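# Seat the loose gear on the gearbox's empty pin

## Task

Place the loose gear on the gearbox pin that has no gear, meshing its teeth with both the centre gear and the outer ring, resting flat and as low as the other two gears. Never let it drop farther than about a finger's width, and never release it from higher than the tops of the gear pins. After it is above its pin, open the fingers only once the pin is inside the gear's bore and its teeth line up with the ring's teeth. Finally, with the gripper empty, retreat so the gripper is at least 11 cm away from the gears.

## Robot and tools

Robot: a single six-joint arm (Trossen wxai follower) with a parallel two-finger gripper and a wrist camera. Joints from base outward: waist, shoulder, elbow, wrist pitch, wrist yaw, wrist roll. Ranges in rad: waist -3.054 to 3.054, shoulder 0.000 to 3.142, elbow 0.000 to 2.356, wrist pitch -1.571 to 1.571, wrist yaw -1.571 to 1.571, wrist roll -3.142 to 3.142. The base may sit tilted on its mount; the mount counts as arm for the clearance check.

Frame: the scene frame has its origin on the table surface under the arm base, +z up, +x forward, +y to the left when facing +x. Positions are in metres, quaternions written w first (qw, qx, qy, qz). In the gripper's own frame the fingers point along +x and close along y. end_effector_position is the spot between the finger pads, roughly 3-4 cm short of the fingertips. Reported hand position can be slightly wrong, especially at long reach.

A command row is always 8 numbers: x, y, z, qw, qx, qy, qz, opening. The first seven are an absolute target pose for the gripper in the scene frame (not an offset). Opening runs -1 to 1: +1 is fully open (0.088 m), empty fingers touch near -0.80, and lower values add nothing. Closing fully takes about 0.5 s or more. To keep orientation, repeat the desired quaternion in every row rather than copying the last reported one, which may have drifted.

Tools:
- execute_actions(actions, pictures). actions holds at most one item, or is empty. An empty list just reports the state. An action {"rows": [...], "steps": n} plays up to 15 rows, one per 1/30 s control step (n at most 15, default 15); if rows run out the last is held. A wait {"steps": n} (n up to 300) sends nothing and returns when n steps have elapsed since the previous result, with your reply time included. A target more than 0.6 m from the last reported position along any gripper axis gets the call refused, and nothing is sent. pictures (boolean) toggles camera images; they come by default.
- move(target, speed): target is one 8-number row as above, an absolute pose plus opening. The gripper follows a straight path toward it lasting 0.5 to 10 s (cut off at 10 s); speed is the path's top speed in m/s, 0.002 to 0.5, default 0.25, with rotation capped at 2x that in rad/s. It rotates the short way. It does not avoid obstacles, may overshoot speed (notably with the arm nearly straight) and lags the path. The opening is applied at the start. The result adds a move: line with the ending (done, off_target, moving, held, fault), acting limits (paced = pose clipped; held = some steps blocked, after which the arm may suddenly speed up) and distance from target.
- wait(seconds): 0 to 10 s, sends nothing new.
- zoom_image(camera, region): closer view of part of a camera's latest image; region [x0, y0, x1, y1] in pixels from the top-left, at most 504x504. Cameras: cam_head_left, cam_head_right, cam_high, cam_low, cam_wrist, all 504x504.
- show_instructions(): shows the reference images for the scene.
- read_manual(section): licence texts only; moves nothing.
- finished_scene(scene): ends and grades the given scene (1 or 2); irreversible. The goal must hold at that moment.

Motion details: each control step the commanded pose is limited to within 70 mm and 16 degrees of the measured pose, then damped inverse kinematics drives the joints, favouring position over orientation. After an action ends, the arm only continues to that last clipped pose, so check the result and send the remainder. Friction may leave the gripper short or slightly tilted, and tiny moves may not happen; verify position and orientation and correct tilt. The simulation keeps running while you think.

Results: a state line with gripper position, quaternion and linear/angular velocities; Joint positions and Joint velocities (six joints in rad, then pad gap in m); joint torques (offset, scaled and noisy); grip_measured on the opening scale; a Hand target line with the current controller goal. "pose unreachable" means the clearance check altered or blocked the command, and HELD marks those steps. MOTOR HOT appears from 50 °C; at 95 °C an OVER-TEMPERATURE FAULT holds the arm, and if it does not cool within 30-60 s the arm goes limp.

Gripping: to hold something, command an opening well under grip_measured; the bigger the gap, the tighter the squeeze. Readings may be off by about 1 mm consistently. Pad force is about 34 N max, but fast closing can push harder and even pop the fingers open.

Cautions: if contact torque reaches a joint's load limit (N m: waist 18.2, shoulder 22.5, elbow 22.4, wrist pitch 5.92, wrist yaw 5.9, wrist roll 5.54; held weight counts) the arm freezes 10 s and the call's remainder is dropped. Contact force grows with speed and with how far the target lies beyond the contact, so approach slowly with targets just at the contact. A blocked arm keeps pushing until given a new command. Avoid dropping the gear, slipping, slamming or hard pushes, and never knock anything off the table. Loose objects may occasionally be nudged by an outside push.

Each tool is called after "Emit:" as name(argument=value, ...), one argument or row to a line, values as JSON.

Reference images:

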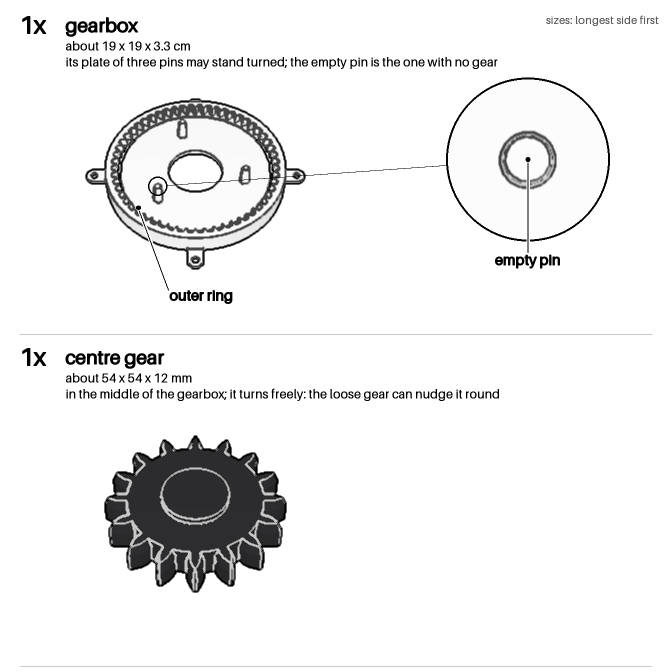

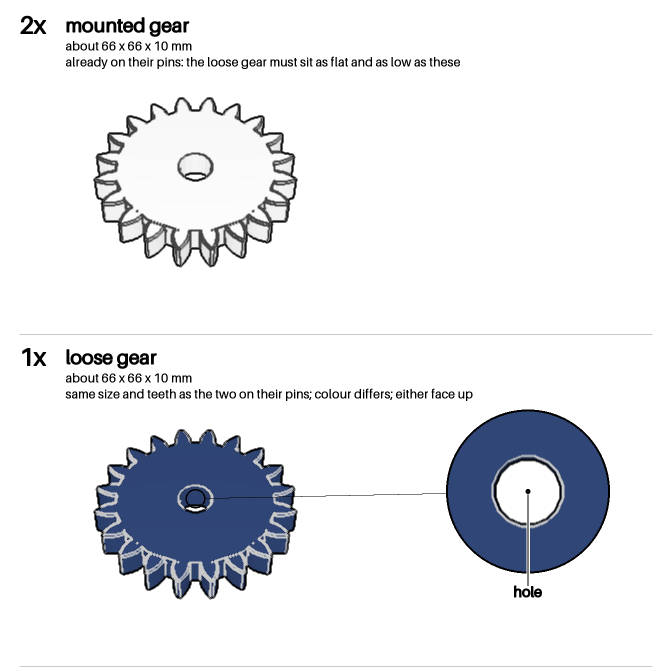

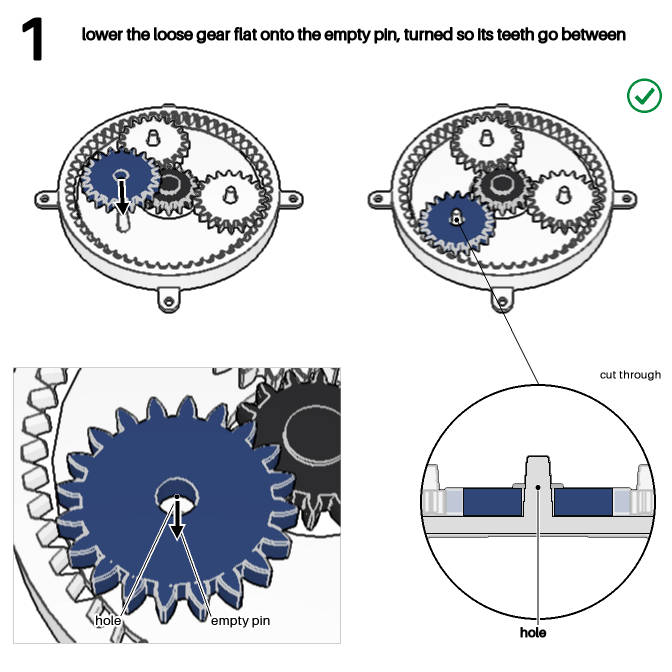

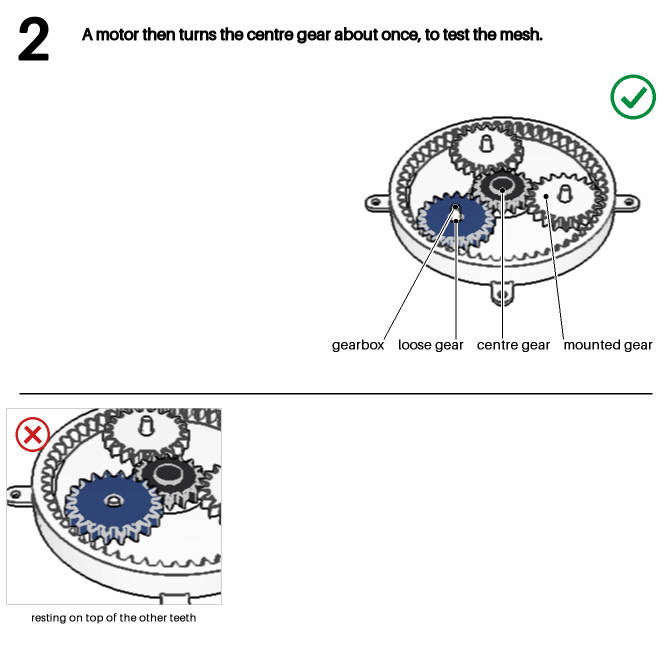

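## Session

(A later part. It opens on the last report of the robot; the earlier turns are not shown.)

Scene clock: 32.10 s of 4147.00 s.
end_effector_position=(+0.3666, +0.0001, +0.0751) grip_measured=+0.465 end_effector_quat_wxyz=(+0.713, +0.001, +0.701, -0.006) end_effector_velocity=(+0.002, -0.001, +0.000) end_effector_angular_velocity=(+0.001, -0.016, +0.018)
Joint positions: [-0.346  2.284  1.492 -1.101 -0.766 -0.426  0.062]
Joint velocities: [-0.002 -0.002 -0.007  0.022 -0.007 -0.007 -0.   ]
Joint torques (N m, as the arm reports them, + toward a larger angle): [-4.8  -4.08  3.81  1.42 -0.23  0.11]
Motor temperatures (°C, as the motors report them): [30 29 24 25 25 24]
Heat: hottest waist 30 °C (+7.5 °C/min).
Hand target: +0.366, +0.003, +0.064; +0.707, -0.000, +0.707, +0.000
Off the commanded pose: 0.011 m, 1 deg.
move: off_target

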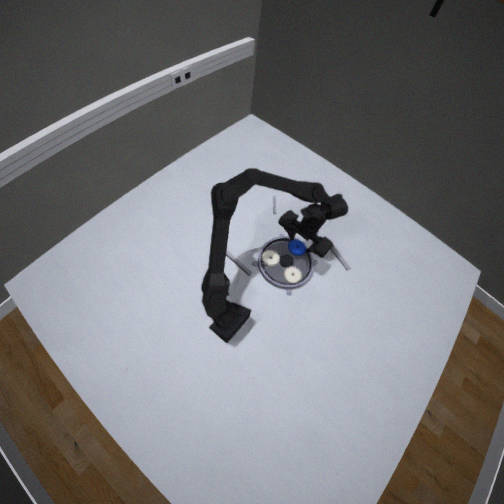

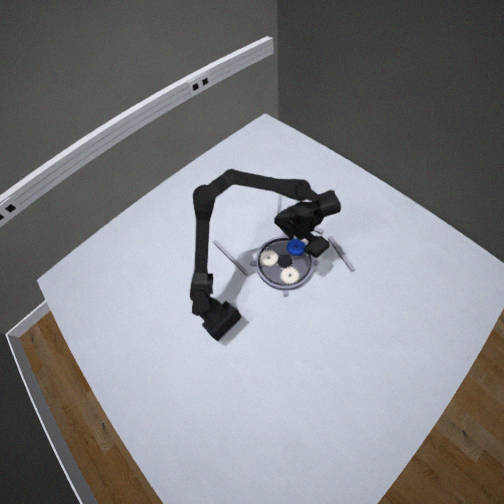

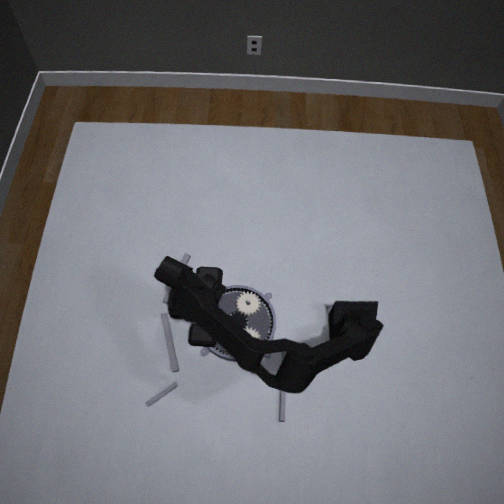

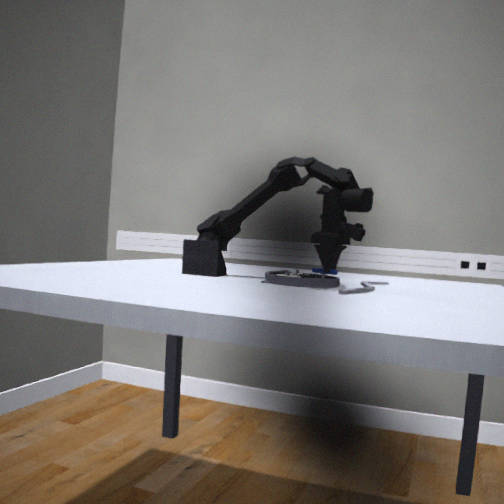

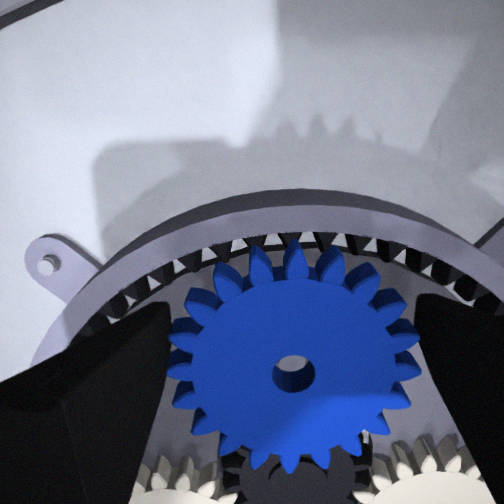

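Emit:
move(
  target=[0.352,0.003,0.068,0.707,0,0.707,0,0.2],
  speed=0.01,
)

Scene clock: 35.90 s of 4147.00 s.
end_effector_position=(+0.3616, +0.0031, +0.0707) grip_measured=+0.465 end_effector_quat_wxyz=(+0.716, -0.006, +0.698, +0.006) end_effector_velocity=(-0.003, +0.007, +0.001) end_effector_angular_velocity=(+0.025, +0.004, -0.002)
Joint positions: [-0.34   2.26   1.444 -1.064 -0.778 -0.442  0.062]
Joint velocities: [ 0.002 -0.012 -0.007 -0.022 -0.022 -0.007 -0.   ]
Joint torques (N m, as the arm reports them, + toward a larger angle): [-6.83 -5.55  2.08 -0.77  0.35 -0.08]
Motor temperatures (°C, as the motors report them): [31 29 24 25 25 24]
Heat: hottest waist 31 °C (+8.4 °C/min).
Hand target: +0.352, +0.003, +0.068; +0.707, +0.000, +0.707, +0.000
Off the commanded pose: 0.010 m, 2 deg.
move: off_target

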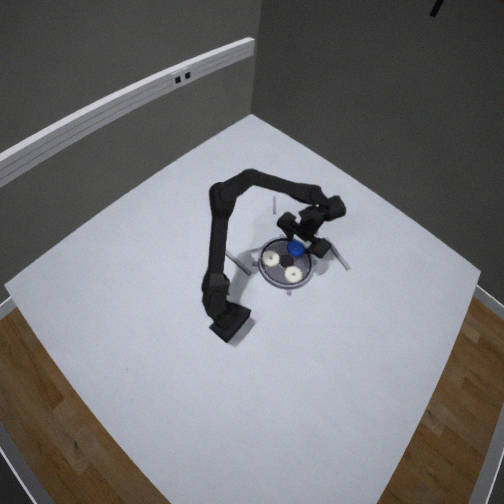

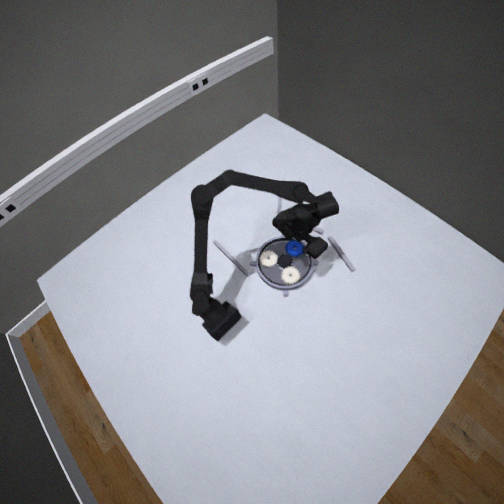

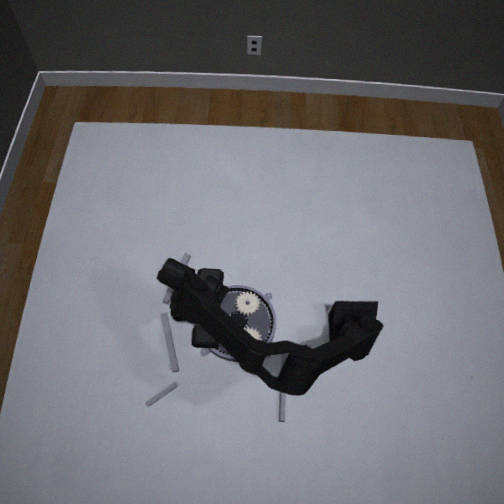

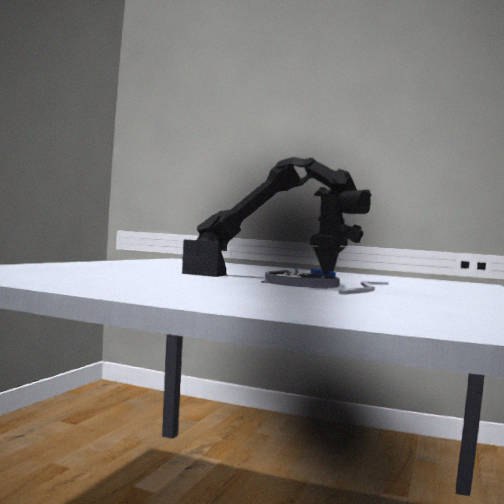

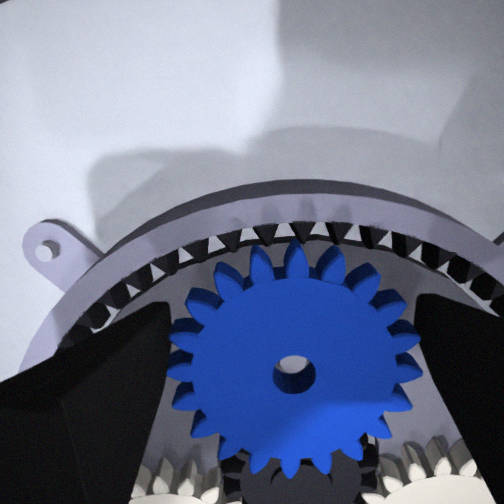

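Caught at x≈0.362: pin entered the hole. Lower there.

Emit:
move(
  target=[0.362,0.003,0.05,0.707,0,0.707,0,0.2],
  speed=0.02,
)

Scene clock: 37.87 s of 4147.00 s.
end_effector_position=(+0.3639, +0.0045, +0.0613) grip_measured=+0.465 end_effector_quat_wxyz=(+0.714, -0.004, +0.700, -0.001) end_effector_velocity=(-0.002, +0.001, -0.002) end_effector_angular_velocity=(+0.010, +0.007, +0.001)
Joint positions: [-0.316  2.266  1.433 -1.029 -0.777 -0.398  0.062]
Joint velocities: [ 0.002  0.002 -0.002 -0.007 -0.007 -0.007 -0.   ]
Joint torques (N m, as the arm reports them, + toward a larger angle): [-5.34 -3.03  4.09  1.33 -0.1   0.19]
Motor temperatures (°C, as the motors report them): [31 29 24 25 25 24]
Heat: hottest waist 31 °C (+7.9 °C/min).
Hand target: +0.362, +0.003, +0.050; +0.707, -0.000, +0.707, +0.000
Off the commanded pose: 0.012 m, 1 deg.
move: off_target

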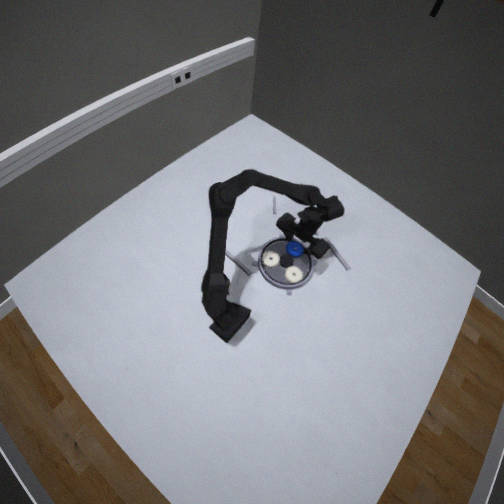

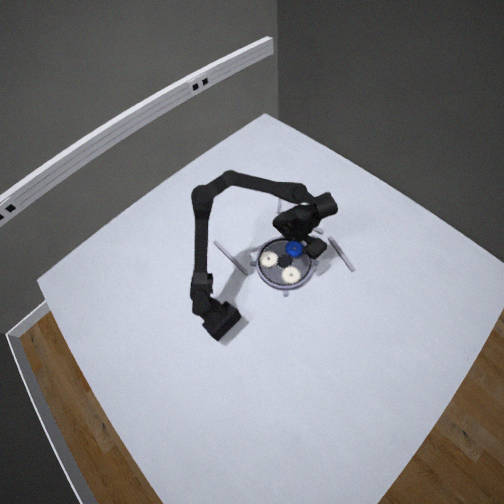

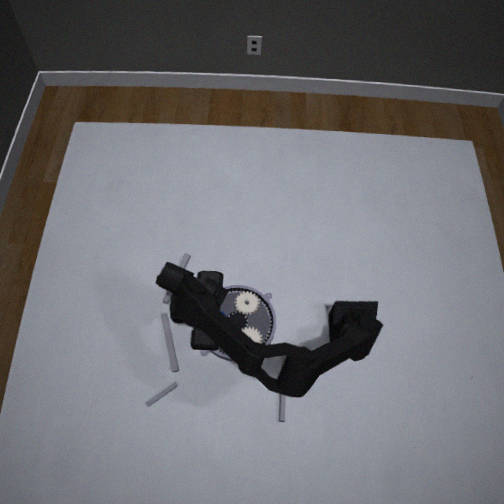

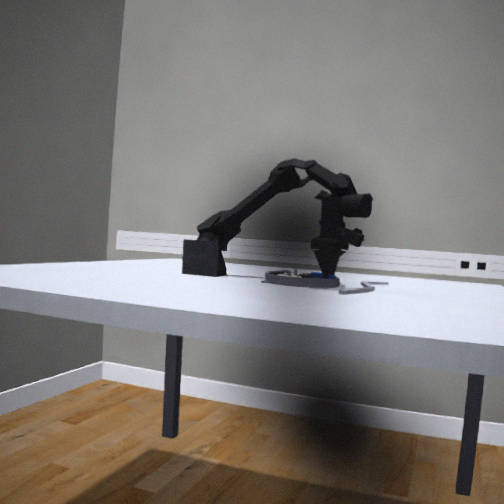

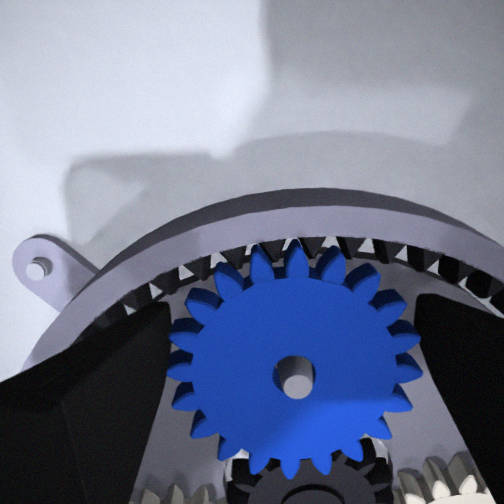

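Emit:
move(
  target=[0.362,0.003,0.052,0.704,-0.062,0.704,0.062,0.2],
  speed=0.02,
)

Scene clock: 43.30 s of 4147.00 s.
end_effector_position=(+0.3641, +0.0044, +0.0584) grip_measured=+0.462 end_effector_quat_wxyz=(+0.712, -0.047, +0.699, +0.048) end_effector_velocity=(-0.005, +0.002, -0.000) end_effector_angular_velocity=(+0.014, +0.013, +0.016)
Joint positions: [-0.313  2.274  1.433 -1.025 -0.785 -0.528  0.062]
Joint velocities: [-0.002 -0.002 -0.007 -0.022 -0.007 -0.037  0.   ]
Joint torques (N m, as the arm reports them, + toward a larger angle): [-5.98 -3.89  4.66  0.62  0.19 -1.17]
Motor temperatures (°C, as the motors report them): [32 29 24 25 25 24]
Heat: hottest waist 32 °C (+8.3 °C/min).
Hand target: +0.362, +0.003, +0.052; +0.705, -0.062, +0.704, +0.062
Off the commanded pose: 0.007 m, 3 deg.
move: off_target

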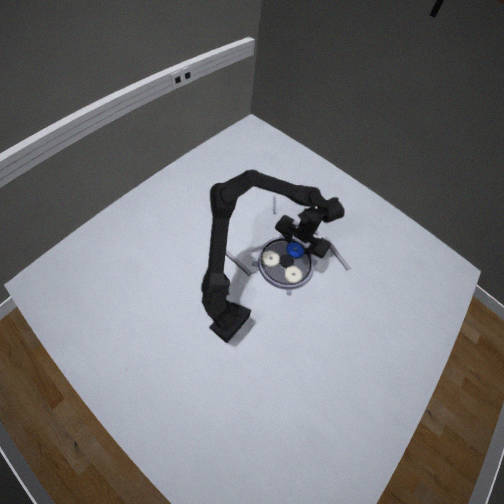

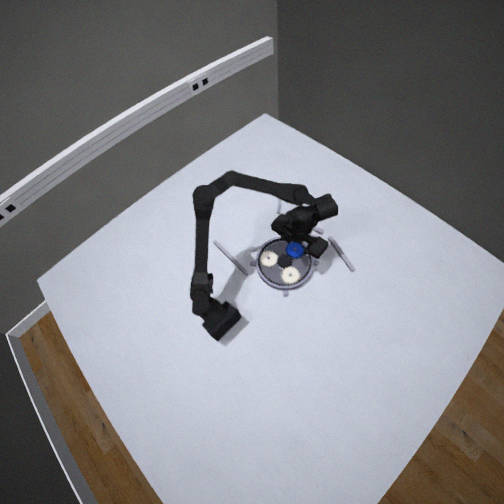

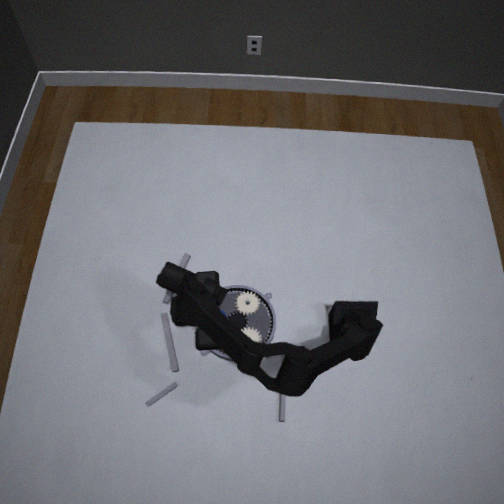

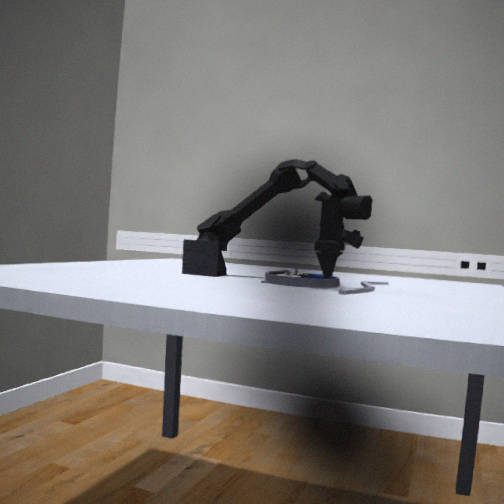

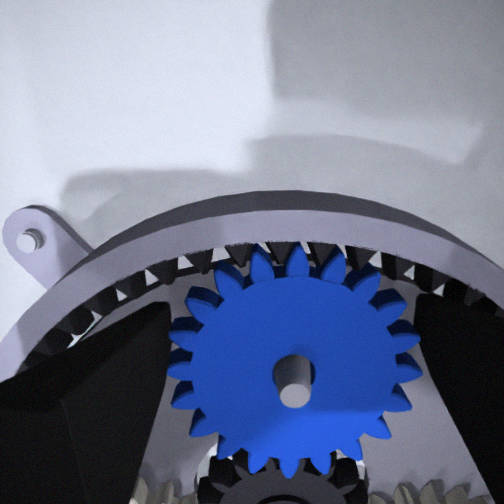

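Engaged in the ring (rotation stopped). Push down at the current orientation.

Emit:
move(
  target=[0.362,0.003,0.046,0.706,-0.047,0.706,0.047,0.2],
  speed=0.02,
)

Scene clock: 44.80 s of 4147.00 s.
end_effector_position=(+0.3634, +0.0032, +0.0566) grip_measured=+0.462 end_effector_quat_wxyz=(+0.712, -0.044, +0.699, +0.044) end_effector_velocity=(-0.001, +0.004, +0.001) end_effector_angular_velocity=(+0.008, +0.001, -0.007)
Joint positions: [-0.311  2.274  1.425 -1.014 -0.783 -0.516  0.062]
Joint velocities: [ 0.002 -0.007 -0.002 -0.007 -0.007  0.007 -0.   ]
Joint torques (N m, as the arm reports them, + toward a larger angle): [-5.12 -3.65  3.93  1.51  0.03  0.04]
Motor temperatures (°C, as the motors report them): [32 30 24 25 25 24]
Heat: hottest waist 32 °C (+8.0 °C/min).
Hand target: +0.362, +0.003, +0.046; +0.705, -0.047, +0.706, +0.047
Off the commanded pose: 0.011 m, 1 deg.
move: off_target

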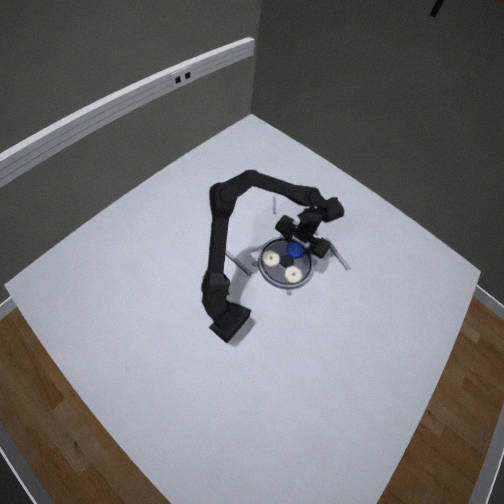

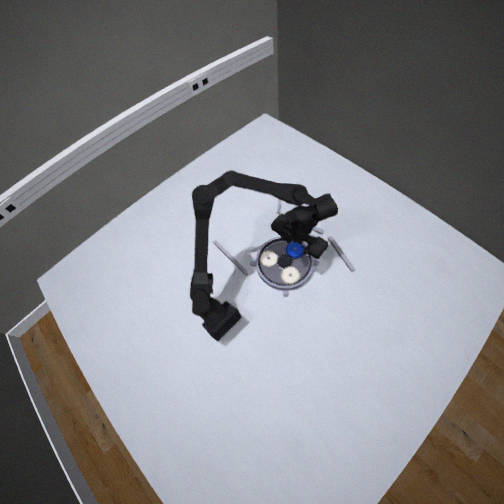

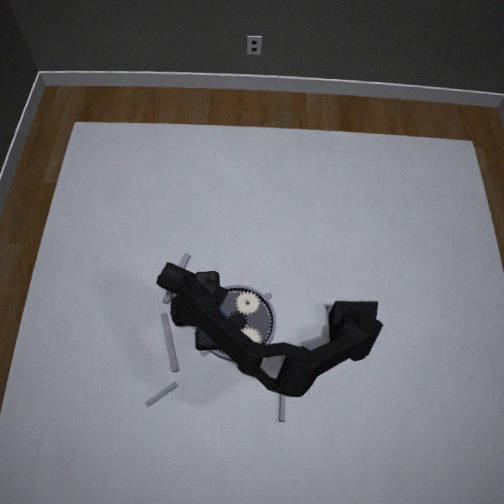

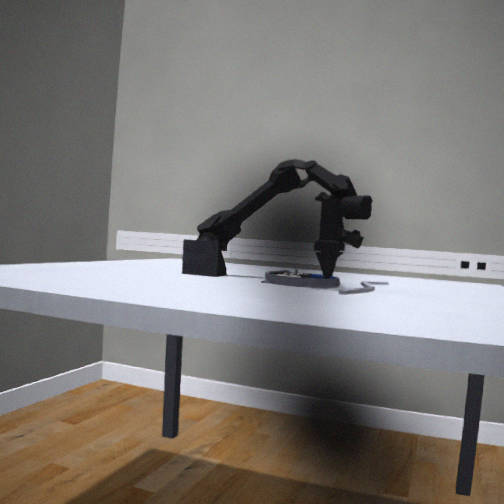

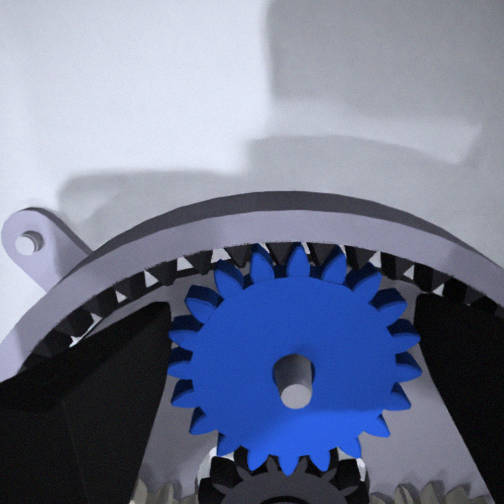

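Likely fingers hitting the rim. Release, then retreat.

Emit:
move(
  target=[0.363,0.003,0.058,0.706,-0.047,0.706,0.047,0.6],
  speed=0.02,
)

Emit:
move(
  target=[0.36,0.0,0.2,0.707,0,0.707,0,0.6],
  speed=0.1,
)

Scene clock: 46.50 s of 4147.00 s.
end_effector_position=(+0.3616, +0.0054, +0.0572) grip_measured=+0.599 end_effector_quat_wxyz=(+0.706, -0.046, +0.705, +0.048) end_effector_velocity=(-0.004, +0.002, +0.000) end_effector_angular_velocity=(+0.017, +0.019, +0.009)
Joint positions: [-0.309  2.278  1.439 -1.046 -0.78  -0.538  0.068]
Joint velocities: [-0.002  0.007  0.007 -0.037 -0.007 -0.037  0.   ]
Joint torques (N m, as the arm reports them, + toward a larger angle): [-7.23 -4.23  6.44  0.04  0.1  -0.1 ]
Motor temperatures (°C, as the motors report them): [32 30 24 25 25 24]
Heat: hottest waist 32 °C (+7.7 °C/min).
Hand target: +0.363, +0.003, +0.058; +0.706, -0.047, +0.706, +0.047
Off the commanded pose: 0.003 m, 0 deg.
move: done

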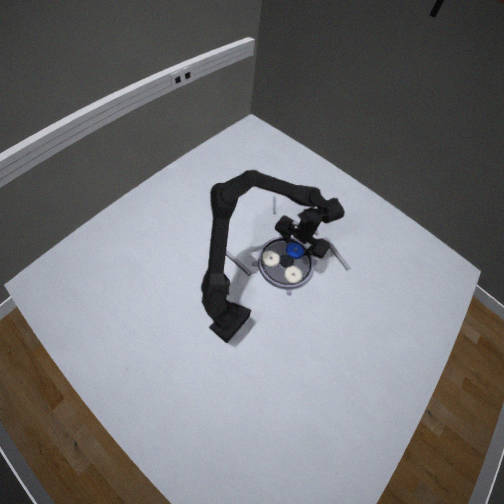

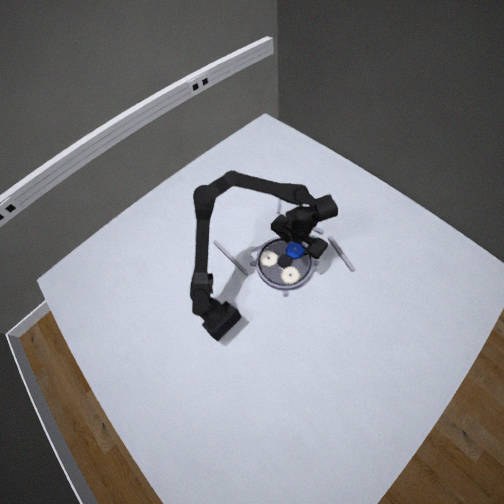

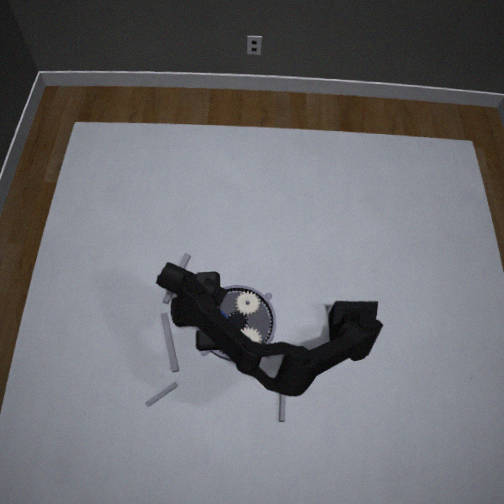

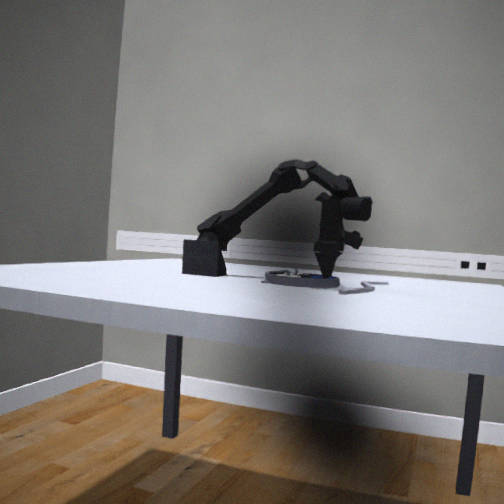

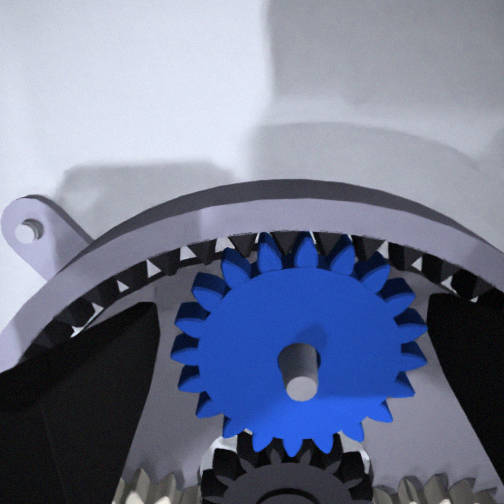

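Scene clock: 48.37 s of 4147.00 s.
end_effector_position=(+0.3583, -0.0018, +0.1938) grip_measured=+0.600 end_effector_quat_wxyz=(+0.723, -0.007, +0.690, -0.010) end_effector_velocity=(-0.000, -0.002, +0.001) end_effector_angular_velocity=(-0.009, -0.002, -0.005)
Joint positions: [-0.556  2.294  1.844 -1.57  -0.688 -0.662  0.068]
Joint velocities: [-0.002 -0.002 -0.002  0.007  0.007  0.007  0.   ]
Joint torques (N m, as the arm reports them, + toward a larger angle): [-7.12 -5.62  7.05  0.12  0.09  0.11]
Motor temperatures (°C, as the motors report them): [32 30 25 25 25 24]
Heat: hottest waist 32 °C (+7.4 °C/min).
Hand target: +0.359, -0.000, +0.200; +0.728, -0.012, +0.686, -0.012
Off the commanded pose: 0.007 m, 3 deg.
joint sent to its limit — the command would take joint 4 (wrist pitch) past its lower limit, so that joint was sent only as far as its limit.
move: off_target

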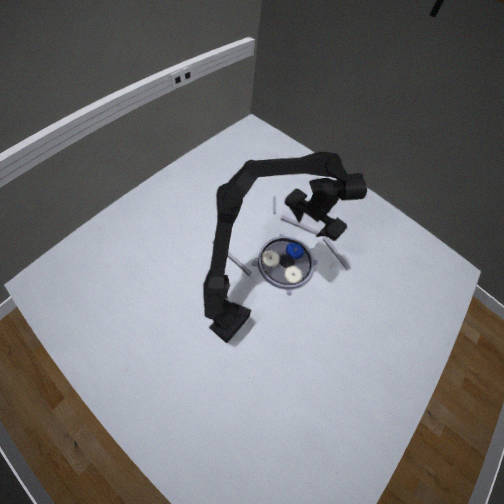

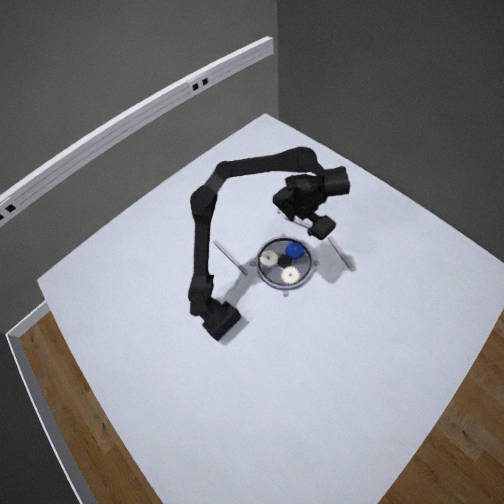

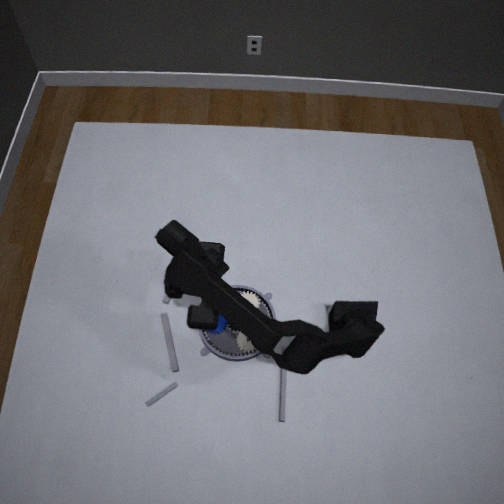

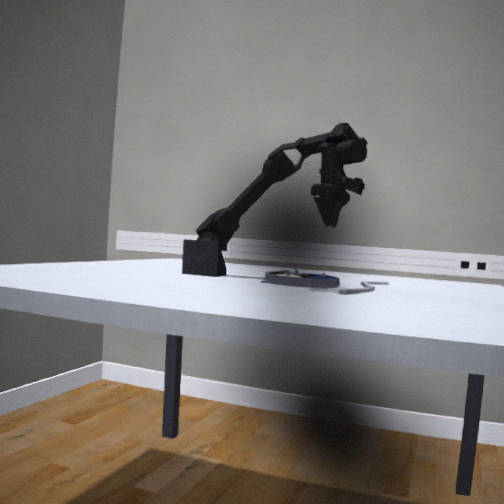

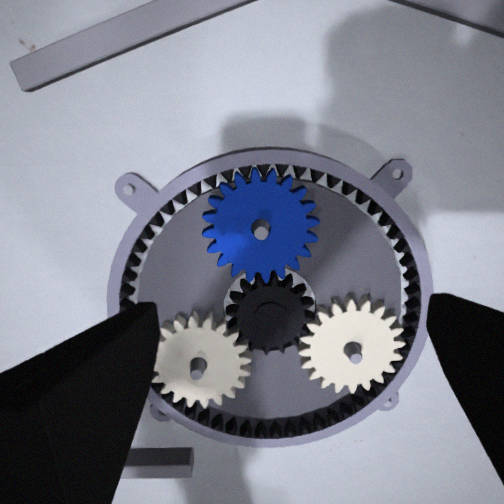

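Emit:
finished_scene(
  scene=1,
)

The scene is finished: the task was done.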